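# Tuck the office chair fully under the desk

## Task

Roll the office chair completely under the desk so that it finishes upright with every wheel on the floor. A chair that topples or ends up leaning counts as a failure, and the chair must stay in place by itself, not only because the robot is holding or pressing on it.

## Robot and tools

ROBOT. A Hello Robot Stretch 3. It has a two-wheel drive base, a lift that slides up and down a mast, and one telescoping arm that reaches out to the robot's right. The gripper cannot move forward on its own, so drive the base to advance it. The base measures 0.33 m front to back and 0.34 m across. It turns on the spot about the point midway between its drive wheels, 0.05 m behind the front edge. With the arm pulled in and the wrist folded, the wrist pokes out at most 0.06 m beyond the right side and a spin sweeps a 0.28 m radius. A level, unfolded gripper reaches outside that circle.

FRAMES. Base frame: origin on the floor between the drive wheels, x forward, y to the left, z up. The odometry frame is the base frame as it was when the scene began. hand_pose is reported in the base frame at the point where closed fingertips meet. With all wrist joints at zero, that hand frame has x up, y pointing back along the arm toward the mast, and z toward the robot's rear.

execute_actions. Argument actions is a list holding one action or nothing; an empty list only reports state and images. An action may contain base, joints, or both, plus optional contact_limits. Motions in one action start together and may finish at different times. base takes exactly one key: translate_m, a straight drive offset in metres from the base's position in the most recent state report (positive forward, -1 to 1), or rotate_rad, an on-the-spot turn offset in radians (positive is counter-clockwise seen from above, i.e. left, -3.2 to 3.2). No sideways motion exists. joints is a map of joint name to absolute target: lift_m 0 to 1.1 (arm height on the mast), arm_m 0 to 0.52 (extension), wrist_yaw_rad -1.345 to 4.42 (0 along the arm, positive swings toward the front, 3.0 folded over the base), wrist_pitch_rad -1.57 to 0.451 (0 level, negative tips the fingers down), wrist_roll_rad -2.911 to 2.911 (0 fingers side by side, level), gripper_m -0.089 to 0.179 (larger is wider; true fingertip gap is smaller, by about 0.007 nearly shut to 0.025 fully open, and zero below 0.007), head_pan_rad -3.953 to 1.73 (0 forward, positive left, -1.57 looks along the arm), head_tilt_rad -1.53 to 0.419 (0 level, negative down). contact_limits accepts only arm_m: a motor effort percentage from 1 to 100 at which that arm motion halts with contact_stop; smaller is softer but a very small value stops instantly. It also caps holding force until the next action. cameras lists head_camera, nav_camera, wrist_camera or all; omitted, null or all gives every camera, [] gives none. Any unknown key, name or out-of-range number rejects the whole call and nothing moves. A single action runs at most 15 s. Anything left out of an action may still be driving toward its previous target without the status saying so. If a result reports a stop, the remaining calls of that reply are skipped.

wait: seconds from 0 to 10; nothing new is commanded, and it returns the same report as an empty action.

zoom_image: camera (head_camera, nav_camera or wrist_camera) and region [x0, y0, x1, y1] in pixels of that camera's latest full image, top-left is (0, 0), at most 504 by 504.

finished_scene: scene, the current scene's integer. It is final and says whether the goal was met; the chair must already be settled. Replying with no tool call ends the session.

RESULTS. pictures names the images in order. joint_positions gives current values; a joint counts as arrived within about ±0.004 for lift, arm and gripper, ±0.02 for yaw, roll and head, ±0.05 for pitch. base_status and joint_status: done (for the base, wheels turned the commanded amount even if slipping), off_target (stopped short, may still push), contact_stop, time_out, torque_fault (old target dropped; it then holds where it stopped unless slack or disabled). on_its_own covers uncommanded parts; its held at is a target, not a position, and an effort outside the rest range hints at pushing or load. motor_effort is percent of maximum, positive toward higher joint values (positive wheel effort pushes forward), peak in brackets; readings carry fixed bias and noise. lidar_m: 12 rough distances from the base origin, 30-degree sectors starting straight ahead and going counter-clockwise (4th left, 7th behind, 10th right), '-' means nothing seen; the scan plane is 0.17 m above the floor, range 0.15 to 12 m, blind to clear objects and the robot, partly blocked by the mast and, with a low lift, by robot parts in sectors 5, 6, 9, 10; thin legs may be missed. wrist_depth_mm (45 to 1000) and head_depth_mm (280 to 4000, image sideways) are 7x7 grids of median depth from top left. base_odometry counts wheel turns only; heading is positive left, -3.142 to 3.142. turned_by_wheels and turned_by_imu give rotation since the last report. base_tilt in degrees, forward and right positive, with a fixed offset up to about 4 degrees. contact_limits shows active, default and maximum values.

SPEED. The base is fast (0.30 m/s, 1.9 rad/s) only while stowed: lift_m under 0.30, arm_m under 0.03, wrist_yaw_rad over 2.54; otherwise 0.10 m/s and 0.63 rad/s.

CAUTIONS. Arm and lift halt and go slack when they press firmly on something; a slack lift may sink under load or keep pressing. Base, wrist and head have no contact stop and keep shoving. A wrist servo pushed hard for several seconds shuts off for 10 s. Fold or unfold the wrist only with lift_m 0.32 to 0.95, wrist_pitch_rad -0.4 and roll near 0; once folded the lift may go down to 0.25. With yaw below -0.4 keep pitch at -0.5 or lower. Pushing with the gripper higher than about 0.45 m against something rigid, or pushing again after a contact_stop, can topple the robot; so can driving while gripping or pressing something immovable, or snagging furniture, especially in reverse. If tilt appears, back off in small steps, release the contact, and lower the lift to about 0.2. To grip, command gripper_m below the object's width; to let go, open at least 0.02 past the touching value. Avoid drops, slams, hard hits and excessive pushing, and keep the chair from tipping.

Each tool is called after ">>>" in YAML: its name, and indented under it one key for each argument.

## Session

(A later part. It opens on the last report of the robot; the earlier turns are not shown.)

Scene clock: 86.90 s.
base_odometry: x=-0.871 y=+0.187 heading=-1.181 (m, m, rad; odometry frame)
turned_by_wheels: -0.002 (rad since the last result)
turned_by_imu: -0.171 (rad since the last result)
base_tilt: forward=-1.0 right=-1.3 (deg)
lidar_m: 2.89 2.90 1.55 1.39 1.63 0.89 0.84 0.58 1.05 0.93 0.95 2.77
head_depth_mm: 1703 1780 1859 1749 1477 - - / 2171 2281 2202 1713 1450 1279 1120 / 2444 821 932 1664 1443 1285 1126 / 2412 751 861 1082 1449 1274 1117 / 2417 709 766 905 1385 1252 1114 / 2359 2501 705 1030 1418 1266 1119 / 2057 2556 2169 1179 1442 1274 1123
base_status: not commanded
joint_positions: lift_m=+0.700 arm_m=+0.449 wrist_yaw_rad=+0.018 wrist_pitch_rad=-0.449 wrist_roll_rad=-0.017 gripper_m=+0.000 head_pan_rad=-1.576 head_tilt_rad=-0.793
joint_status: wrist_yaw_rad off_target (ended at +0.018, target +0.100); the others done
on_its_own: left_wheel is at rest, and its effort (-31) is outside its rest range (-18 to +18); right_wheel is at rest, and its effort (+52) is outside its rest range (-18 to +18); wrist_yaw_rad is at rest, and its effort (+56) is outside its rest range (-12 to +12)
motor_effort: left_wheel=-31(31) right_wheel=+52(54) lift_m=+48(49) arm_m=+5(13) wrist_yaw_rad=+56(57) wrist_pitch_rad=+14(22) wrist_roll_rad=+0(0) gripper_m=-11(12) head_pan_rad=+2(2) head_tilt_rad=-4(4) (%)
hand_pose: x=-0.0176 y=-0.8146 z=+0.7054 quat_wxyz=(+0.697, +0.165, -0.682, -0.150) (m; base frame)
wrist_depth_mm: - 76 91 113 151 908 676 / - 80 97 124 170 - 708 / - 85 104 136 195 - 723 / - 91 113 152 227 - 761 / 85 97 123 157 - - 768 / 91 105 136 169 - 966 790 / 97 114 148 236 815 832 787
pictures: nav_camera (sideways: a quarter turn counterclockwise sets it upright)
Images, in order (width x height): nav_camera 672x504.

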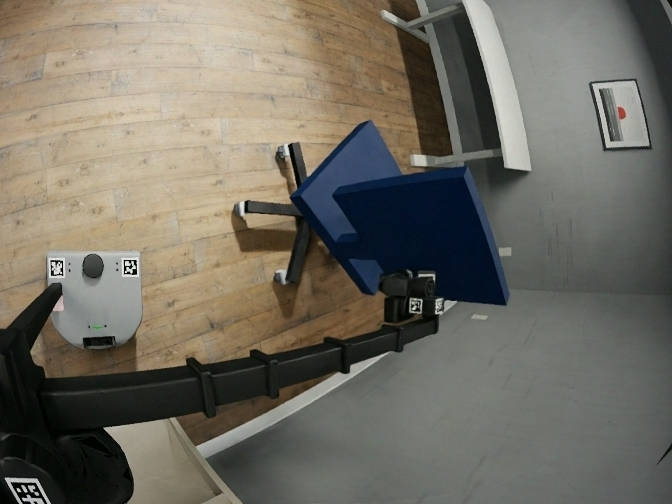

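>>> execute_actions:
  actions:
    - {"joints":{"arm_m":0.3,"wrist_yaw_rad":0.0}}
  cameras: []

>>> execute_actions:
  actions:
    - {"base":{"translate_m":0.5}}
  cameras: ["nav_camera"]

Scene clock: 89.43 s.
base_odometry: x=-0.871 y=+0.187 heading=-1.179 (m, m, rad; odometry frame)
turned_by_wheels: +0.002 (rad since the last result)
turned_by_imu: +0.003 (rad since the last result)
base_tilt: forward=-1.2 right=-1.3 (deg)
lidar_m: 2.89 2.90 1.55 1.39 1.62 0.89 0.84 0.58 1.05 0.93 2.32 2.79
head_depth_mm: 1734 1811 1866 1760 1514 1306 - / 2200 2281 2147 - 1444 1273 1121 / 2457 820 983 - 1410 1275 1122 / 2435 748 857 1035 1446 1274 1119 / 2391 708 761 905 1389 1253 1122 / 2338 2253 697 1032 1412 1271 1116 / 2059 2582 2149 1211 1440 1276 1117
base_status: not commanded
joint_positions: lift_m=+0.700 arm_m=+0.300 wrist_yaw_rad=-0.001 wrist_pitch_rad=-0.420 wrist_roll_rad=-0.018 gripper_m=+0.000 head_pan_rad=-1.576 head_tilt_rad=-0.793
joint_status: all done
motor_effort: left_wheel=+2(15) right_wheel=-2(26) lift_m=+49(49) arm_m=-2(1) wrist_yaw_rad=+0(27) wrist_pitch_rad=+6(13) wrist_roll_rad=+0(0) gripper_m=-3(7) head_pan_rad=+2(2) head_tilt_rad=-5(5) (%)
hand_pose: x=-0.0217 y=-0.6694 z=+0.7118 quat_wxyz=(+0.698, +0.149, -0.685, -0.147) (m; base frame)
wrist_depth_mm: 141 160 192 241 321 - 728 / 147 168 205 260 - - 736 / 154 178 219 287 - - 764 / 163 189 236 313 - - 799 / 172 201 258 - - - 814 / 183 216 273 435 963 965 843 / 193 232 376 832 871 854 801
pictures: none
No camera images: the call's "cameras" was empty. Leave "cameras" out to get every camera's image.

Scene clock: 95.93 s.
base_odometry: x=-0.680 y=-0.275 heading=-1.179 (m, m, rad; odometry frame)
turned_by_wheels: +0.000 (rad since the last result)
turned_by_imu: -0.004 (rad since the last result)
base_tilt: forward=-1.1 right=-1.4 (deg)
lidar_m: 2.40 2.41 1.66 1.49 1.49 1.32 1.06 1.37 0.96 0.96 2.43 2.70
head_depth_mm: 2436 700 764 920 1415 1303 - / 2397 707 776 - 1428 1251 1118 / 2367 2577 841 - 1420 1279 1120 / 2225 2584 2168 1762 1452 1269 1116 / 1931 2520 2147 1764 1479 1269 1120 / 1925 2557 2174 1753 1473 1270 1116 / 1916 2498 2170 1748 1473 1268 1117
base_status: done
joint_positions: lift_m=+0.700 arm_m=+0.300 wrist_yaw_rad=-0.001 wrist_pitch_rad=-0.421 wrist_roll_rad=-0.018 gripper_m=+0.000 head_pan_rad=-1.576 head_tilt_rad=-0.793
joint_status: not commanded
motor_effort: left_wheel=+1(12) right_wheel=-2(31) lift_m=+48(48) arm_m=+2(3) wrist_yaw_rad=+0(32) wrist_pitch_rad=+6(9) wrist_roll_rad=+0(0) gripper_m=-3(7) head_pan_rad=+2(2) head_tilt_rad=-4(5) (%)
hand_pose: x=-0.0218 y=-0.6687 z=+0.7117 quat_wxyz=(+0.698, +0.149, -0.685, -0.147) (m; base frame)
wrist_depth_mm: - - - - 139 135 133 / - - - - 151 147 145 / - - - - 165 162 160 / - - - - 184 179 177 / - - - - 204 203 199 / - - - 978 234 231 226 / 906 915 883 841 355 351 272
pictures: nav_camera (sideways: a quarter turn counterclockwise sets it upright)
Images, in order (width x height): nav_camera 672x504.

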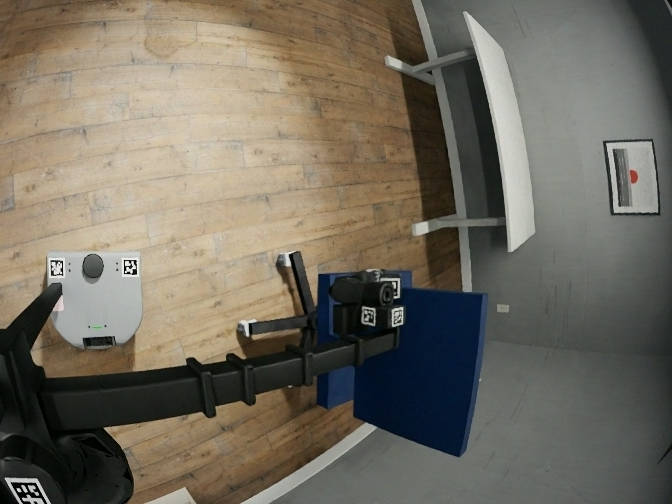

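>>> execute_actions:
  actions:
    - {"base":{"rotate_rad":0.5},"joints":{"arm_m":0.0}}
  cameras: []

>>> execute_actions:
  actions:
    - {"base":{"translate_m":-0.6},"joints":{"lift_m":0.3,"wrist_pitch_rad":0}}
  cameras: []

>>> execute_actions:
  actions:
    - {"base":{"rotate_rad":-0.36}}
  cameras: ["nav_camera"]

Scene clock: 99.60 s.
base_odometry: x=-0.680 y=-0.275 heading=-0.679 (m, m, rad; odometry frame)
turned_by_wheels: +0.500 (rad since the last result)
turned_by_imu: +0.504 (rad since the last result)
base_tilt: forward=-1.0 right=-1.4 (deg)
lidar_m: 2.41 1.69 1.48 1.49 1.33 1.06 1.37 0.96 0.96 2.44 2.71 2.41
head_depth_mm: 1948 2491 2191 1774 1474 1281 - / 1936 2542 2172 1763 1477 1298 - / 2073 2612 2154 1759 1478 1299 - / 2084 2693 2186 1767 1490 1276 1120 / 2236 2575 2173 1761 1464 1274 1124 / 2620 2813 2159 1766 1468 1277 1115 / 2738 2860 2155 1750 1472 1271 1119
base_status: done
joint_positions: lift_m=+0.700 arm_m=+0.000 wrist_yaw_rad=+0.000 wrist_pitch_rad=-0.420 wrist_roll_rad=-0.018 gripper_m=+0.000 head_pan_rad=-1.576 head_tilt_rad=-0.793
joint_status: all done
motor_effort: left_wheel=-4(9) right_wheel=+5(10) lift_m=+48(48) arm_m=-3(0) wrist_yaw_rad=+0(1) wrist_pitch_rad=+6(6) wrist_roll_rad=+0(1) gripper_m=-3(2) head_pan_rad=+2(2) head_tilt_rad=-4(4) (%)
hand_pose: x=-0.0215 y=-0.3695 z=+0.7119 quat_wxyz=(+0.698, +0.149, -0.685, -0.146) (m; base frame)
wrist_depth_mm: - - - - - - - / - - - - - - - / - - - - - - 764 / - - - - - - 592 / - - - - - - 498 / - - - 960 953 971 779 / 892 881 879 874 852 817 750
pictures: none
No camera images: the call's "cameras" was empty. Leave "cameras" out to get every camera's image.

Scene clock: 106.83 s.
base_odometry: x=-1.147 y=+0.102 heading=-0.679 (m, m, rad; odometry frame)
turned_by_wheels: +0.000 (rad since the last result)
turned_by_imu: -0.004 (rad since the last result)
base_tilt: forward=-1.0 right=-1.3 (deg)
lidar_m: 2.98 1.89 1.67 1.07 0.87 0.52 0.79 0.93 1.65 0.68 2.59 2.97
head_depth_mm: 2072 2317 2201 493 988 1277 1125 / 1930 2392 2189 532 644 861 1115 / 1799 2485 530 583 719 1211 1119 / 1919 2575 555 644 823 1226 1125 / 1952 2622 583 719 986 1276 1119 / 2083 2714 645 1631 1441 1270 1125 / 2171 2598 2165 1752 1472 1272 1115
base_status: done
joint_positions: lift_m=+0.301 arm_m=+0.000 wrist_yaw_rad=+0.000 wrist_pitch_rad=-0.023 wrist_roll_rad=-0.018 gripper_m=+0.000 head_pan_rad=-1.576 head_tilt_rad=-0.793
joint_status: all done
motor_effort: left_wheel=-4(9) right_wheel=+4(5) lift_m=+13(46) arm_m=-2(3) wrist_yaw_rad=+0(0) wrist_pitch_rad=+6(7) wrist_roll_rad=+0(0) gripper_m=-3(3) head_pan_rad=+2(2) head_tilt_rad=-4(4) (%)
hand_pose: x=-0.0214 y=-0.4009 z=+0.4096 quat_wxyz=(+0.714, +0.008, -0.701, -0.008) (m; base frame)
wrist_depth_mm: - - 245 218 - - - / - - - 228 - - - / - - 275 225 188 165 146 / - - 289 230 193 167 146 / - - - - - - 152 / 967 953 937 826 893 882 853 / 742 712 579 539 495 605 666
pictures: none
No camera images: the call's "cameras" was empty. Leave "cameras" out to get every camera's image.

Scene clock: 108.40 s.
base_odometry: x=-1.147 y=+0.102 heading=-1.039 (m, m, rad; odometry frame)
turned_by_wheels: -0.360 (rad since the last result)
turned_by_imu: -0.362 (rad since the last result)
base_tilt: forward=-1.1 right=-1.3 (deg)
lidar_m: 2.97 2.52 1.76 1.67 1.12 0.52 0.52 0.81 1.04 0.68 0.69 3.17
head_depth_mm: 2100 2191 2070 1770 1481 1279 1126 / 2166 2483 2167 1758 1479 1276 1121 / 2164 2480 2179 1153 1407 1221 1121 / 2145 2446 2191 557 706 1229 1132 / 2118 2443 516 574 731 1208 1111 / 1818 2401 523 590 756 1252 1106 / 1800 2445 532 607 784 1267 1115
base_status: done
joint_positions: lift_m=+0.301 arm_m=+0.000 wrist_yaw_rad=+0.001 wrist_pitch_rad=-0.022 wrist_roll_rad=-0.018 gripper_m=+0.000 head_pan_rad=-1.576 head_tilt_rad=-0.793
joint_status: not commanded
motor_effort: left_wheel=+4(7) right_wheel=-5(10) lift_m=+13(13) arm_m=-2(2) wrist_yaw_rad=-2(11) wrist_pitch_rad=+7(6) wrist_roll_rad=+0(0) gripper_m=-3(3) head_pan_rad=+2(1) head_tilt_rad=-4(4) (%)
hand_pose: x=-0.0212 y=-0.4008 z=+0.4096 quat_wxyz=(+0.714, +0.009, -0.701, -0.008) (m; base frame)
wrist_depth_mm: 196 - - - - - 838 / 198 - - - - - 861 / 204 198 189 180 - - 854 / 210 200 191 183 - - 900 / - - 459 - - - 886 / - 919 811 703 874 901 833 / 730 716 501 634 695 695 682
pictures: nav_camera (sideways: a quarter turn counterclockwise sets it upright)
Images, in order (width x height): nav_camera 672x504.

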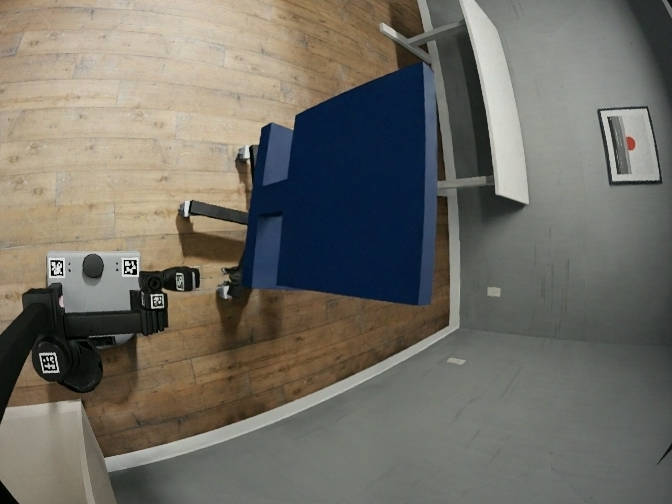

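Lower so the hand is at ~0.25 m, extend, drive.

>>> execute_actions:
  actions:
    - {"joints":{"lift_m":0.14}}
  cameras: []

>>> execute_actions:
  actions:
    - {"joints":{"arm_m":0.4}}
  cameras: ["wrist_camera"]

>>> execute_actions:
  actions:
    - {"base":{"translate_m":0.9}}
  cameras: ["nav_camera"]

Scene clock: 110.83 s.
base_odometry: x=-1.147 y=+0.102 heading=-1.039 (m, m, rad; odometry frame)
turned_by_wheels: +0.000 (rad since the last result)
turned_by_imu: +0.000 (rad since the last result)
base_tilt: forward=-1.0 right=-1.3 (deg)
lidar_m: 2.98 2.52 1.76 1.67 1.12 0.52 0.52 0.81 1.05 0.68 0.69 3.16
head_depth_mm: 2106 2221 2066 1768 1474 1271 1126 / 2159 2463 2202 1759 1478 1277 1125 / 2124 2439 2189 1150 1407 1228 1122 / 2130 2449 2201 558 705 1225 1137 / 2109 2436 515 571 729 1203 1111 / 1809 2400 524 591 756 1247 1109 / 1806 2448 534 606 783 1275 1119
base_status: not commanded
joint_positions: lift_m=+0.141 arm_m=+0.000 wrist_yaw_rad=+0.001 wrist_pitch_rad=-0.022 wrist_roll_rad=-0.018 gripper_m=+0.000 head_pan_rad=-1.576 head_tilt_rad=-0.793
joint_status: all done
motor_effort: left_wheel=+3(4) right_wheel=-5(5) lift_m=+13(16) arm_m=-1(2) wrist_yaw_rad=+0(1) wrist_pitch_rad=+6(6) wrist_roll_rad=+0(0) gripper_m=-2(2) head_pan_rad=+2(2) head_tilt_rad=-4(6) (%)
hand_pose: x=-0.0212 y=-0.4009 z=+0.2498 quat_wxyz=(+0.714, +0.008, -0.701, -0.007) (m; base frame)
wrist_depth_mm: 326 317 316 358 - - 873 / - - 424 - - - 866 / - - - - - - 860 / - - - - - - 865 / 945 880 463 - 911 834 791 / 447 456 443 381 591 577 569 / 478 331 458 443 328 447 450
pictures: none
No camera images: the call's "cameras" was empty. Leave "cameras" out to get every camera's image.

Scene clock: 114.97 s.
base_odometry: x=-1.147 y=+0.102 heading=-1.039 (m, m, rad; odometry frame)
turned_by_wheels: +0.000 (rad since the last result)
turned_by_imu: +0.000 (rad since the last result)
base_tilt: forward=-1.0 right=-1.3 (deg)
lidar_m: 2.98 2.52 1.76 1.67 1.12 0.52 0.52 0.80 1.04 0.68 0.69 3.17
head_depth_mm: 2106 2218 2065 1765 1480 1278 1122 / 2171 2462 2171 1758 1479 1277 1118 / 2158 2467 2184 1153 1397 1218 1116 / 2163 2467 2187 559 706 1224 1118 / 2124 2483 516 573 732 1202 1110 / 1810 2400 523 590 758 1249 1106 / 1814 2444 534 609 786 1279 1117
base_status: not commanded
joint_positions: lift_m=+0.141 arm_m=+0.400 wrist_yaw_rad=+0.000 wrist_pitch_rad=-0.022 wrist_roll_rad=-0.018 gripper_m=+0.000 head_pan_rad=-1.576 head_tilt_rad=-0.793
joint_status: all done
motor_effort: left_wheel=+4(4) right_wheel=-5(5) lift_m=+13(13) arm_m=+2(4) wrist_yaw_rad=+0(1) wrist_pitch_rad=+6(6) wrist_roll_rad=+0(0) gripper_m=-3(2) head_pan_rad=+2(1) head_tilt_rad=-5(5) (%)
hand_pose: x=-0.0214 y=-0.8003 z=+0.2498 quat_wxyz=(+0.714, +0.008, -0.701, -0.008) (m; base frame)
wrist_depth_mm: - - - - - - 817 / - - - - - - 815 / - - - - - - 848 / - - - - - - 846 / 929 906 869 - 899 825 757 / 626 623 601 549 593 580 572 / 333 478 469 459 433 448 443
pictures: wrist_camera
Images, in order (width x height): wrist_camera 644x364.

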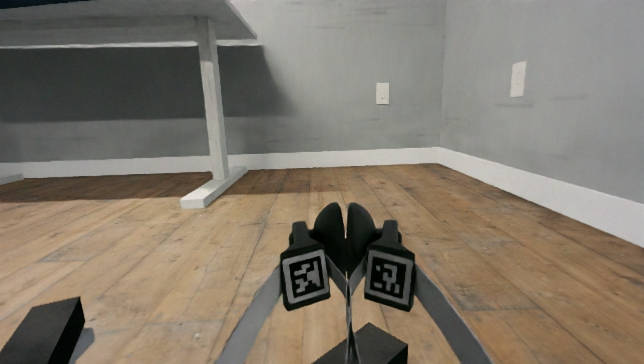

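Scene clock: 125.57 s.
base_odometry: x=-0.692 y=-0.674 heading=-1.039 (m, m, rad; odometry frame)
turned_by_wheels: +0.000 (rad since the last result)
turned_by_imu: +0.002 (rad since the last result)
base_tilt: forward=-1.1 right=-1.2 (deg)
lidar_m: 2.08 2.12 1.82 1.72 1.76 1.72 1.40 1.72 2.22 0.81 2.10 2.22
head_depth_mm: 1965 2355 636 765 1007 1274 1123 / 1807 2103 639 771 1012 1277 1125 / 1828 2339 645 778 983 1229 1124 / 1815 2341 648 783 1008 1270 1128 / 1809 2359 2034 1725 1416 1268 1120 / 1817 2381 2189 1756 1474 1269 1114 / 1802 2283 2147 1754 1466 1269 1122
base_status: done
joint_positions: lift_m=+0.141 arm_m=+0.399 wrist_yaw_rad=-0.328 wrist_pitch_rad=-0.026 wrist_roll_rad=-0.018 gripper_m=+0.000 head_pan_rad=-1.576 head_tilt_rad=-0.793
joint_status: not commanded
on_its_own: wrist_yaw_rad is held at -0.313, not at your +0.000, by its stall guard, which is not easing now
motor_effort: left_wheel=-3(42) right_wheel=+4(81) lift_m=+14(14) arm_m=+4(7) wrist_yaw_rad=+11(69) wrist_pitch_rad=+8(9) wrist_roll_rad=+0(0) gripper_m=-4(10) head_pan_rad=+2(2) head_tilt_rad=-4(4) (%)
hand_pose: x=-0.1038 y=-0.7862 z=+0.2488 quat_wxyz=(+0.702, -0.105, -0.693, -0.126) (m; base frame)
wrist_depth_mm: - 353 364 160 390 - - / - - - 166 - - - / - - - 172 - - - / - - - 180 - - - / 891 891 869 802 879 801 795 / 634 552 603 - 551 577 560 / 482 447 320 203 417 444 442
pictures: nav_camera (sideways: a quarter turn counterclockwise sets it upright)
Images, in order (width x height): nav_camera 672x504.

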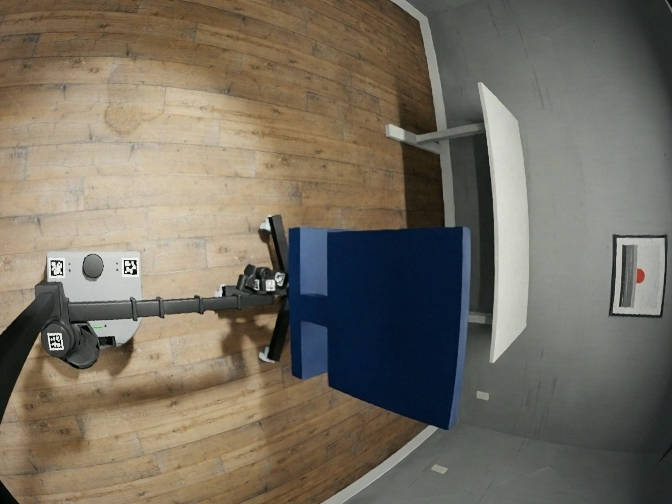

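>>> execute_actions:
  actions:
    - {"joints":{"arm_m":0.3,"gripper_m":0.15,"wrist_yaw_rad":-0.3}}
  cameras: []

>>> execute_actions:
  actions:
    - {"joints":{"arm_m":0.47}}
  cameras: ["wrist_camera"]

Scene clock: 127.77 s.
base_odometry: x=-0.692 y=-0.674 heading=-1.039 (m, m, rad; odometry frame)
turned_by_wheels: +0.000 (rad since the last result)
turned_by_imu: +0.000 (rad since the last result)
base_tilt: forward=-1.1 right=-1.2 (deg)
lidar_m: 2.08 2.13 1.82 1.72 1.76 1.72 1.40 1.71 2.22 0.81 2.10 2.22
head_depth_mm: 1934 2364 636 767 1009 1277 1122 / 1819 2102 638 770 996 1271 1121 / 1823 2334 643 774 984 1243 1119 / 1799 2351 648 781 1009 1269 1118 / 1802 2360 2033 1702 1406 1274 1120 / 1821 2401 2176 1763 1475 1265 1119 / 1798 2303 2086 1759 1482 1279 1120
base_status: not commanded
joint_positions: lift_m=+0.141 arm_m=+0.300 wrist_yaw_rad=-0.301 wrist_pitch_rad=-0.023 wrist_roll_rad=-0.018 gripper_m=+0.150 head_pan_rad=-1.576 head_tilt_rad=-0.793
joint_status: all done
motor_effort: left_wheel=+2(3) right_wheel=-2(6) lift_m=+14(14) arm_m=-2(5) wrist_yaw_rad=+1(15) wrist_pitch_rad=+6(7) wrist_roll_rad=+0(0) gripper_m=+0(81) head_pan_rad=+2(2) head_tilt_rad=-5(5) (%)
hand_pose: x=-0.0972 y=-0.6894 z=+0.2496 quat_wxyz=(+0.704, -0.097, -0.694, -0.115) (m; base frame)
wrist_depth_mm: - 346 281 252 342 - - / - - - 262 - - - / - - - 272 - - - / - - - 281 - - - / 943 967 875 296 781 796 790 / 632 674 429 299 582 567 598 / 490 455 343 288 305 298 287
pictures: none
No camera images: the call's "cameras" was empty. Leave "cameras" out to get every camera's image.

Scene clock: 130.27 s.
base_odometry: x=-0.692 y=-0.674 heading=-1.039 (m, m, rad; odometry frame)
turned_by_wheels: +0.000 (rad since the last result)
turned_by_imu: +0.000 (rad since the last result)
base_tilt: forward=-1.0 right=-1.3 (deg)
lidar_m: 2.08 2.13 1.82 1.72 1.76 1.72 1.41 1.72 2.23 0.81 2.10 2.21
head_depth_mm: 1933 2362 634 766 1015 1272 1122 / 1818 2093 638 772 1010 1280 1122 / 1819 2384 642 776 984 1248 1120 / 1824 2318 647 783 1008 1271 1123 / 1819 2344 2039 1711 1415 1272 1117 / 1811 2376 2157 1765 1484 1274 1122 / 1800 2309 2124 1748 1477 1266 1119
base_status: not commanded
joint_positions: lift_m=+0.141 arm_m=+0.470 wrist_yaw_rad=-0.300 wrist_pitch_rad=-0.022 wrist_roll_rad=-0.018 gripper_m=+0.150 head_pan_rad=-1.576 head_tilt_rad=-0.793
joint_status: all done
motor_effort: left_wheel=+1(2) right_wheel=-2(2) lift_m=+14(14) arm_m=+2(1) wrist_yaw_rad=+0(0) wrist_pitch_rad=+6(6) wrist_roll_rad=+0(1) gripper_m=+0(0) head_pan_rad=+2(2) head_tilt_rad=-4(5) (%)
hand_pose: x=-0.0971 y=-0.8588 z=+0.2497 quat_wxyz=(+0.704, -0.097, -0.694, -0.115) (m; base frame)
wrist_depth_mm: - - - 327 95 351 - / - - - - 98 - - / - - - - 102 - - / - - - - 105 - - / 914 981 869 854 108 817 793 / 640 667 604 597 114 540 605 / 483 339 335 457 118 432 430
pictures: wrist_camera
Images, in order (width x height): wrist_camera 644x364.

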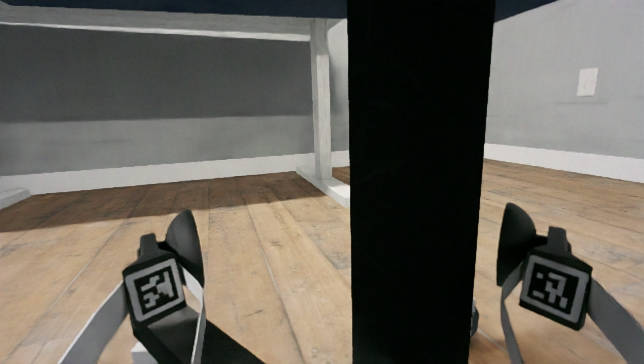

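>>> execute_actions:
  actions:
    - {"joints":{"gripper_m":0.02}}
  cameras: []

>>> execute_actions:
  actions:
    - {"base":{"translate_m":0.35}}
  cameras: ["nav_camera"]

Scene clock: 132.67 s.
base_odometry: x=-0.692 y=-0.674 heading=-1.040 (m, m, rad; odometry frame)
turned_by_wheels: -0.001 (rad since the last result)
turned_by_imu: -0.001 (rad since the last result)
base_tilt: forward=-1.1 right=-1.2 (deg)
lidar_m: 2.09 2.13 1.82 1.72 1.76 1.72 1.41 1.72 2.23 0.81 2.11 2.21
head_depth_mm: 1928 2350 633 766 1006 1272 1121 / 1812 2080 641 772 1011 1280 1119 / 1821 2342 642 775 980 1247 1125 / 1815 2331 645 780 1004 1276 1112 / 1814 2339 1950 1676 1385 1277 1118 / 1799 2350 2180 1773 1483 1270 1116 / 1801 2275 2104 1761 1464 1268 1115
base_status: not commanded
joint_positions: lift_m=+0.141 arm_m=+0.470 wrist_yaw_rad=-0.397 wrist_pitch_rad=-0.020 wrist_roll_rad=-0.018 gripper_m=+0.021 head_pan_rad=-1.576 head_tilt_rad=-0.793
joint_status: all done
on_its_own: wrist_yaw_rad is held at -0.380, not at your -0.300, by its stall guard, which is not easing now; right_wheel is at rest, and its effort (+21) is outside its rest range (-18 to +18)
motor_effort: left_wheel=-12(24) right_wheel=+21(41) lift_m=+14(14) arm_m=-1(2) wrist_yaw_rad=+10(42) wrist_pitch_rad=+6(6) wrist_roll_rad=+0(0) gripper_m=-16(94) head_pan_rad=+2(2) head_tilt_rad=-4(6) (%)
hand_pose: x=-0.1203 y=-0.8509 z=+0.2501 quat_wxyz=(+0.698, -0.131, -0.688, -0.148) (m; base frame)
wrist_depth_mm: - - - 96 103 - - / - - - 99 107 - - / - - - 103 112 - - / - - - 107 118 - - / 913 915 872 110 112 831 811 / 644 630 632 114 116 594 571 / 482 312 467 121 415 450 450
pictures: none
No camera images: the call's "cameras" was empty. Leave "cameras" out to get every camera's image.

Scene clock: 137.20 s.
base_odometry: x=-0.515 y=-0.976 heading=-1.041 (m, m, rad; odometry frame)
turned_by_wheels: -0.001 (rad since the last result)
turned_by_imu: -0.001 (rad since the last result)
base_tilt: forward=-1.0 right=-1.2 (deg)
lidar_m: 1.74 1.77 1.85 1.74 1.78 2.03 1.75 2.06 2.13 0.80 1.99 1.85
head_depth_mm: 1819 2324 611 728 951 1284 1125 / 1834 2342 625 751 963 1280 1121 / 1827 2320 640 769 982 1240 1120 / 1789 2268 656 793 1008 1280 1125 / 1820 2320 2041 1712 1437 1281 1121 / 1794 2314 2122 1755 1482 1262 1121 / 2034 2373 2189 1755 1472 1269 1118
base_status: done
joint_positions: lift_m=+0.141 arm_m=+0.470 wrist_yaw_rad=-0.536 wrist_pitch_rad=-0.020 wrist_roll_rad=-0.018 gripper_m=+0.021 head_pan_rad=-1.576 head_tilt_rad=-0.793
joint_status: not commanded
on_its_own: wrist_yaw_rad is held at -0.509, not at your -0.300, by its stall guard, which is still easing; left_wheel is at rest, and its effort (-19) is outside its rest range (-18 to +18); right_wheel is at rest, and its effort (+34) is outside its rest range (-18 to +18)
motor_effort: left_wheel=-19(42) right_wheel=+34(76) lift_m=+14(14) arm_m=-1(3) wrist_yaw_rad=+18(54) wrist_pitch_rad=+6(6) wrist_roll_rad=+0(0) gripper_m=-17(25) head_pan_rad=+2(2) head_tilt_rad=-5(4) (%)
hand_pose: x=-0.1521 y=-0.8350 z=+0.2502 quat_wxyz=(+0.686, -0.178, -0.677, -0.196) (m; base frame)
wrist_depth_mm: - - - 98 103 - - / - - - 102 107 - - / - - - 106 112 - - / - - - 110 117 - - / 919 868 893 112 114 814 804 / 634 630 630 117 118 604 572 / 474 316 470 124 413 451 445
pictures: nav_camera (sideways: a quarter turn counterclockwise sets it upright)
Images, in order (width x height): nav_camera 672x504.

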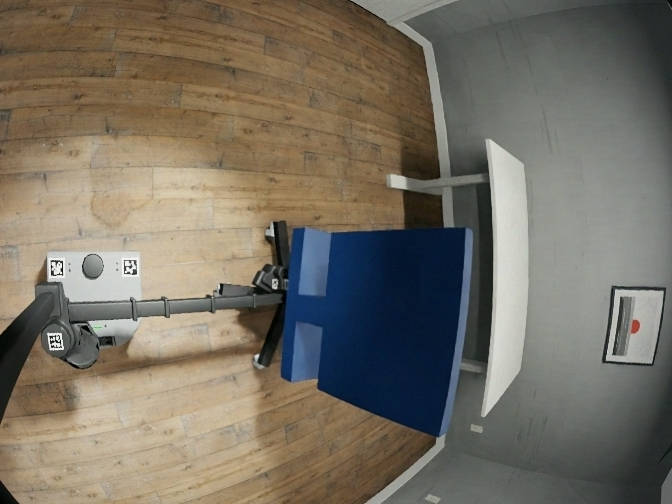

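>>> execute_actions:
  actions:
    - {"joints":{"gripper_m":0.15}}
  cameras: []

>>> execute_actions:
  actions:
    - {"joints":{"arm_m":0.0}}
  cameras: []

>>> execute_actions:
  actions:
    - {"base":{"translate_m":-0.14},"joints":{"lift_m":0.4,"wrist_pitch_rad":-0.4,"wrist_yaw_rad":0,"gripper_m":0.03}}
  cameras: []

>>> execute_actions:
  actions:
    - {"base":{"rotate_rad":-1.57},"joints":{"wrist_yaw_rad":3.0,"head_pan_rad":0,"head_tilt_rad":-0.7}}
  cameras: []

>>> execute_actions:
  actions:
    - {"base":{"translate_m":1.0}}
  cameras: ["nav_camera"]

Scene clock: 139.27 s.
base_odometry: x=-0.515 y=-0.976 heading=-1.040 (m, m, rad; odometry frame)
turned_by_wheels: +0.001 (rad since the last result)
turned_by_imu: +0.002 (rad since the last result)
base_tilt: forward=-0.9 right=-1.4 (deg)
lidar_m: 1.74 1.78 1.85 1.74 1.78 2.02 1.75 2.07 2.12 0.80 1.99 1.85
head_depth_mm: 1817 2318 613 729 953 1280 1126 / 1823 2341 625 749 965 1275 1125 / 1817 2350 640 772 981 1239 1123 / 1808 2281 655 791 1008 1270 1119 / 1803 2319 2044 1708 1433 1275 1120 / 1811 2294 2103 1752 1482 1277 1114 / 2020 2365 2164 1747 1465 1277 1117
base_status: not commanded
joint_positions: lift_m=+0.141 arm_m=+0.470 wrist_yaw_rad=-0.555 wrist_pitch_rad=-0.020 wrist_roll_rad=-0.018 gripper_m=+0.150 head_pan_rad=-1.576 head_tilt_rad=-0.793
joint_status: all done
on_its_own: wrist_yaw_rad is held at -0.553, not at your -0.300, by its stall guard, which is not easing now
motor_effort: left_wheel=+1(19) right_wheel=-1(34) lift_m=+14(14) arm_m=-1(1) wrist_yaw_rad=+1(18) wrist_pitch_rad=+6(6) wrist_roll_rad=+0(1) gripper_m=+0(81) head_pan_rad=+2(2) head_tilt_rad=-6(5) (%)
hand_pose: x=-0.1562 y=-0.8325 z=+0.2502 quat_wxyz=(+0.684, -0.185, -0.676, -0.203) (m; base frame)
wrist_depth_mm: - - - 100 108 - - / - - - 103 113 - - / - - - 107 118 - - / - - - 111 - - - / 925 - 875 116 727 839 803 / 637 666 627 121 460 580 606 / 480 303 471 126 419 446 428
pictures: none
No camera images: the call's "cameras" was empty. Leave "cameras" out to get every camera's image.

Scene clock: 143.90 s.
base_odometry: x=-0.515 y=-0.976 heading=-1.040 (m, m, rad; odometry frame)
turned_by_wheels: +0.000 (rad since the last result)
turned_by_imu: +0.000 (rad since the last result)
base_tilt: forward=-1.0 right=-1.4 (deg)
lidar_m: 1.74 1.77 1.85 1.74 1.78 2.03 1.76 2.07 2.12 0.80 2.00 1.84
head_depth_mm: 1833 2314 611 730 951 1280 1123 / 1830 2323 626 748 959 1270 1125 / 1821 2334 640 770 1011 1243 1144 / 1831 2299 657 794 1008 1276 1120 / 1807 2292 2040 1706 1448 1271 1118 / 1830 2311 2109 1764 1477 1270 1117 / 2032 2370 2185 1752 1480 1265 1122
base_status: not commanded
joint_positions: lift_m=+0.141 arm_m=+0.000 wrist_yaw_rad=-0.554 wrist_pitch_rad=-0.020 wrist_roll_rad=-0.018 gripper_m=+0.150 head_pan_rad=-1.576 head_tilt_rad=-0.793
joint_status: all done
on_its_own: wrist_yaw_rad is held at -0.553, not at your -0.300, by its stall guard, which is not easing now
motor_effort: left_wheel=+0(1) right_wheel=-1(1) lift_m=+15(14) arm_m=-2(1) wrist_yaw_rad=+0(1) wrist_pitch_rad=+6(6) wrist_roll_rad=+1(0) gripper_m=+0(0) head_pan_rad=+2(2) head_tilt_rad=-4(5) (%)
hand_pose: x=-0.1559 y=-0.3628 z=+0.2502 quat_wxyz=(+0.685, -0.184, -0.676, -0.202) (m; base frame)
wrist_depth_mm: 323 334 342 356 - - - / - - 537 - - - - / - - - - - - - / - - - - - - - / 949 749 565 603 858 843 812 / 453 471 576 620 597 582 619 / 484 463 342 462 455 453 426
pictures: none
No camera images: the call's "cameras" was empty. Leave "cameras" out to get every camera's image.

Scene clock: 147.10 s.
base_odometry: x=-0.586 y=-0.856 heading=-1.040 (m, m, rad; odometry frame)
turned_by_wheels: +0.000 (rad since the last result)
turned_by_imu: -0.001 (rad since the last result)
base_tilt: forward=-1.0 right=-1.5 (deg)
lidar_m: 1.88 1.92 1.83 1.74 1.77 1.91 1.61 1.93 2.08 0.79 2.02 1.99
head_depth_mm: 1820 2265 592 1676 1476 1270 1119 / 1829 2389 608 725 961 1270 1119 / 1828 2324 621 744 972 1277 1138 / 1816 2329 636 769 986 1238 1119 / 1808 2263 654 792 1343 1276 1119 / 1805 1929 671 846 1412 1267 1124 / 1799 2317 2097 1743 1469 1283 1115
base_status: done
joint_positions: lift_m=+0.399 arm_m=+0.000 wrist_yaw_rad=-0.001 wrist_pitch_rad=-0.414 wrist_roll_rad=-0.018 gripper_m=+0.030 head_pan_rad=-1.576 head_tilt_rad=-0.793
joint_status: all done
motor_effort: left_wheel=+1(5) right_wheel=-1(5) lift_m=+60(63) arm_m=-2(3) wrist_yaw_rad=+0(1) wrist_pitch_rad=+4(6) wrist_roll_rad=+0(0) gripper_m=+0(81) head_pan_rad=+2(2) head_tilt_rad=-5(5) (%)
hand_pose: x=-0.0218 y=-0.3702 z=+0.4128 quat_wxyz=(+0.698, +0.146, -0.686, -0.145) (m; base frame)
wrist_depth_mm: - - 345 297 338 313 - / - 348 332 315 305 288 - / - - - - - - - / - - 958 742 870 901 899 / 815 801 686 700 621 726 716 / 673 672 664 616 593 615 618 / 586 569 565 530 555 539 536
pictures: none
No camera images: the call's "cameras" was empty. Leave "cameras" out to get every camera's image.

Scene clock: 150.57 s.
base_odometry: x=-0.586 y=-0.856 heading=-2.610 (m, m, rad; odometry frame)
turned_by_wheels: -1.570 (rad since the last result)
turned_by_imu: -1.580 (rad since the last result)
base_tilt: forward=-1.0 right=-1.4 (deg)
lidar_m: 0.79 2.03 2.00 1.88 1.91 1.83 1.73 1.77 1.90 1.62 1.93 2.08
head_depth_mm: 2052 1938 2133 1771 1589 1332 1161 / 2033 1924 601 657 785 1246 1156 / 2033 1906 616 675 816 1274 1148 / 2027 1911 630 696 844 1270 1128 / 2004 1912 633 713 950 1318 1146 / 2036 1901 647 734 985 1328 1147 / 2027 1877 2386 1864 1569 1316 1149
base_status: done
joint_positions: lift_m=+0.399 arm_m=+0.000 wrist_yaw_rad=+2.998 wrist_pitch_rad=-0.414 wrist_roll_rad=-0.018 gripper_m=+0.030 head_pan_rad=-0.007 head_tilt_rad=-0.705
joint_status: all done
motor_effort: left_wheel=+4(8) right_wheel=-5(8) lift_m=+60(60) arm_m=-2(2) wrist_yaw_rad=+0(2) wrist_pitch_rad=+4(4) wrist_roll_rad=+0(1) gripper_m=+0(0) head_pan_rad=+2(31) head_tilt_rad=+5(16) (%)
hand_pose: x=+0.0108 y=+0.0773 z=+0.4128 quat_wxyz=(+0.194, +0.694, +0.098, +0.686) (m; base frame)
wrist_depth_mm: - - - - - - - / - - - - - - - / - - - - - - - / - - 989 965 926 898 868 / 833 819 - 777 781 729 712 / 677 663 - 621 600 631 617 / 582 563 572 580 545 522 531
pictures: none
No camera images: the call's "cameras" was empty. Leave "cameras" out to get every camera's image.

Scene clock: 161.53 s.
base_odometry: x=-1.448 y=-1.363 heading=-2.609 (m, m, rad; odometry frame)
turned_by_wheels: +0.000 (rad since the last result)
turned_by_imu: +0.007 (rad since the last result)
base_tilt: forward=-1.2 right=-1.2 (deg)
lidar_m: 0.36 0.37 1.88 1.92 1.98 2.59 2.73 2.54 1.93 1.82 1.86 1.15
head_depth_mm: 1188 1339 1118 864 1594 1342 293 / 1181 1328 1119 863 1580 1337 292 / 1183 1341 1120 889 1582 848 291 / 1177 1329 1116 890 1575 850 287 / 1180 1320 1118 890 1592 846 286 / 1175 1320 1108 885 1574 848 286 / 1175 1323 1114 881 1529 844 285
base_status: translate_m off_target (by the wheels' count: +0.9999 of +1.0000)
joint_positions: lift_m=+0.399 arm_m=+0.000 wrist_yaw_rad=+3.000 wrist_pitch_rad=-0.415 wrist_roll_rad=-0.018 gripper_m=+0.030 head_pan_rad=-0.007 head_tilt_rad=-0.701
joint_status: not commanded
on_its_own: left_wheel is at rest, and its effort (+21) is outside its rest range (-18 to +18)
motor_effort: left_wheel=+21(51) right_wheel=+11(35) lift_m=+58(60) arm_m=-2(2) wrist_yaw_rad=+0(1) wrist_pitch_rad=+4(4) wrist_roll_rad=+0(0) gripper_m=+0(0) head_pan_rad=+2(2) head_tilt_rad=+1(4) (%)
hand_pose: x=+0.0105 y=+0.0773 z=+0.4126 quat_wxyz=(+0.194, +0.694, +0.098, +0.686) (m; base frame)
wrist_depth_mm: - - - - - 310 282 / - - - - 295 204 177 / - - - - - 201 149 / - - 975 958 926 808 153 / 838 790 - 777 758 732 163 / 675 659 - 629 590 517 597 / 584 574 579 574 548 515 439
pictures: nav_camera (sideways: a quarter turn counterclockwise sets it upright)
Images, in order (width x height): nav_camera 672x504.

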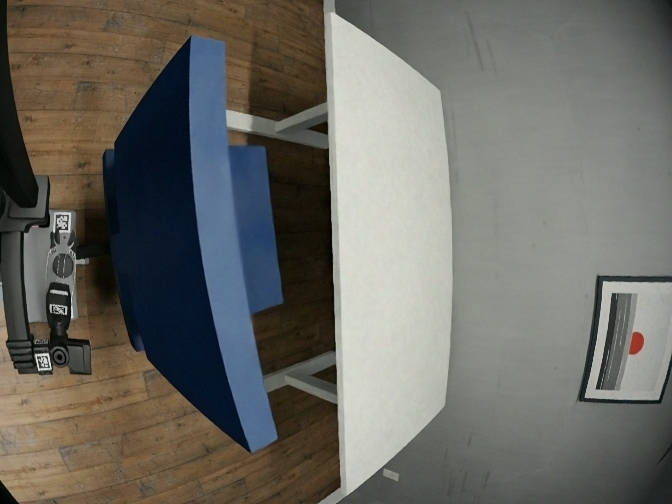

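>>> execute_actions:
  actions:
    - {"base":{"translate_m":0.4},"joints":{"head_tilt_rad":-1.0}}
  cameras: ["nav_camera"]

Scene clock: 166.97 s.
base_odometry: x=-1.792 y=-1.566 heading=-2.609 (m, m, rad; odometry frame)
turned_by_wheels: +0.000 (rad since the last result)
turned_by_imu: +0.003 (rad since the last result)
base_tilt: forward=-1.1 right=-1.3 (deg)
lidar_m: 1.02 0.37 0.82 1.95 2.02 2.63 3.12 2.69 1.90 1.79 0.85 0.84
head_depth_mm: 932 874 745 651 396 1192 1095 / 930 874 747 652 345 1160 1100 / 927 874 748 652 322 630 1104 / 928 874 745 653 317 546 1070 / 927 880 751 653 313 480 1102 / 925 876 749 652 310 428 1068 / 924 878 750 653 308 386 1058
base_status: translate_m off_target (by the wheels' count: +0.3999 of +0.4000)
joint_positions: lift_m=+0.399 arm_m=+0.000 wrist_yaw_rad=+3.000 wrist_pitch_rad=-0.416 wrist_roll_rad=-0.018 gripper_m=+0.030 head_pan_rad=-0.006 head_tilt_rad=-0.990
joint_status: all done
on_its_own: left_wheel is at rest, and its effort (+20) is outside its rest range (-18 to +18)
motor_effort: left_wheel=+20(37) right_wheel=+11(26) lift_m=+58(58) arm_m=-2(2) wrist_yaw_rad=+0(0) wrist_pitch_rad=+4(5) wrist_roll_rad=+0(0) gripper_m=+0(1) head_pan_rad=+2(2) head_tilt_rad=-7(39) (%)
hand_pose: x=+0.0105 y=+0.0772 z=+0.4125 quat_wxyz=(+0.194, +0.694, +0.098, +0.686) (m; base frame)
wrist_depth_mm: - - - - 334 308 139 / - - - - 265 199 145 / - - - - - 197 151 / - 966 986 957 896 791 156 / 813 805 - 763 778 726 173 / 679 674 - 630 587 517 435 / 578 582 578 577 550 530 389
pictures: nav_camera (sideways: a quarter turn counterclockwise sets it upright)
Images, in order (width x height): nav_camera 672x504.

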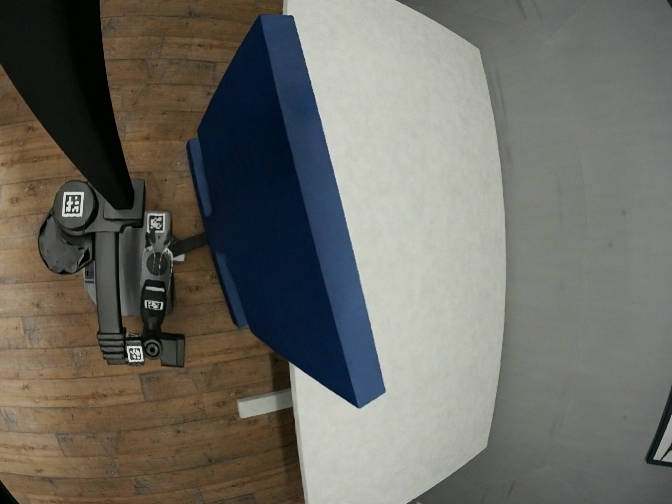

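>>> execute_actions:
  actions:
    - {"base":{"translate_m":0.1}}
  cameras: ["nav_camera"]

Scene clock: 169.90 s.
base_odometry: x=-1.878 y=-1.617 heading=-2.609 (m, m, rad; odometry frame)
turned_by_wheels: +0.000 (rad since the last result)
turned_by_imu: +0.036 (rad since the last result)
base_tilt: forward=-1.0 right=-1.3 (deg)
lidar_m: 0.94 0.37 0.77 1.97 2.04 2.74 3.19 2.28 1.87 1.79 0.78 0.98
head_depth_mm: 847 872 744 651 577 542 1091 / 848 870 746 651 578 544 1098 / 848 873 748 651 578 521 1105 / 857 871 747 652 578 313 1052 / 855 873 750 653 579 320 1084 / 860 876 747 653 578 328 1072 / 867 874 747 652 579 336 1062
base_status: translate_m off_target (by the wheels' count: +0.0997 of +0.1000)
joint_positions: lift_m=+0.399 arm_m=+0.000 wrist_yaw_rad=+3.000 wrist_pitch_rad=-0.416 wrist_roll_rad=-0.018 gripper_m=+0.030 head_pan_rad=-0.006 head_tilt_rad=-0.991
joint_status: not commanded
on_its_own: left_wheel is at rest, and its effort (+48) is outside its rest range (-18 to +18); right_wheel is at rest, and its effort (+33) is outside its rest range (-18 to +18)
motor_effort: left_wheel=+48(94) right_wheel=+33(72) lift_m=+57(58) arm_m=-2(2) wrist_yaw_rad=-1(1) wrist_pitch_rad=+5(5) wrist_roll_rad=+1(0) gripper_m=+0(0) head_pan_rad=+2(1) head_tilt_rad=-6(5) (%)
hand_pose: x=+0.0105 y=+0.0771 z=+0.4125 quat_wxyz=(+0.194, +0.694, +0.099, +0.686) (m; base frame)
wrist_depth_mm: - - - - 333 187 278 / - - - - 296 194 177 / - - - - - 178 136 / - - 963 952 847 183 127 / 808 827 - 784 769 722 130 / 674 662 - 625 599 506 132 / 587 570 570 567 544 453 413
pictures: nav_camera (sideways: a quarter turn counterclockwise sets it upright)
Images, in order (width x height): nav_camera 672x504.

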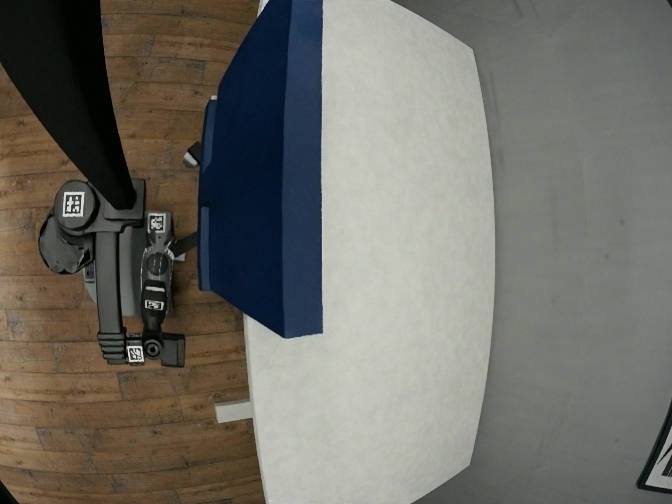

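The chair is in against the desk.

>>> execute_actions:
  actions:
    - {"base":{"translate_m":-0.15}}
  cameras: []

>>> finished_scene:
  scene: 1

Scene clock: 172.57 s.
base_odometry: x=-1.749 y=-1.540 heading=-2.609 (m, m, rad; odometry frame)
turned_by_wheels: +0.000 (rad since the last result)
turned_by_imu: -0.001 (rad since the last result)
base_tilt: forward=-1.0 right=-1.3 (deg)
lidar_m: 1.09 0.50 0.89 1.96 2.04 2.72 3.05 2.58 1.88 1.79 1.60 0.88
head_depth_mm: 963 870 742 649 1275 1195 1088 / 965 871 747 651 1292 1194 1098 / 973 875 749 617 1250 1193 1104 / 968 876 747 392 576 1143 1104 / 971 877 747 396 584 1181 1114 / 980 876 747 399 590 1180 1088 / 979 877 750 402 596 1150 1079
base_status: done
joint_positions: lift_m=+0.399 arm_m=+0.000 wrist_yaw_rad=+3.000 wrist_pitch_rad=-0.416 wrist_roll_rad=-0.018 gripper_m=+0.030 head_pan_rad=-0.006 head_tilt_rad=-0.991
joint_status: not commanded
motor_effort: left_wheel=+0(43) right_wheel=+0(31) lift_m=+56(56) arm_m=-2(2) wrist_yaw_rad=-1(0) wrist_pitch_rad=+5(5) wrist_roll_rad=+0(1) gripper_m=+0(0) head_pan_rad=+2(2) head_tilt_rad=-4(5) (%)
hand_pose: x=+0.0105 y=+0.0771 z=+0.4125 quat_wxyz=(+0.194, +0.694, +0.099, +0.686) (m; base frame)
wrist_depth_mm: - - - - - 401 288 / - - - - - - 278 / - - - - - - 812 / - 959 970 946 884 858 839 / 832 817 - 792 627 620 648 / 673 668 - 620 591 615 516 / 589 582 586 572 547 538 505
pictures: none
No camera images: the call's "cameras" was empty. Leave "cameras" out to get every camera's image.

The scene is finished: the task was done.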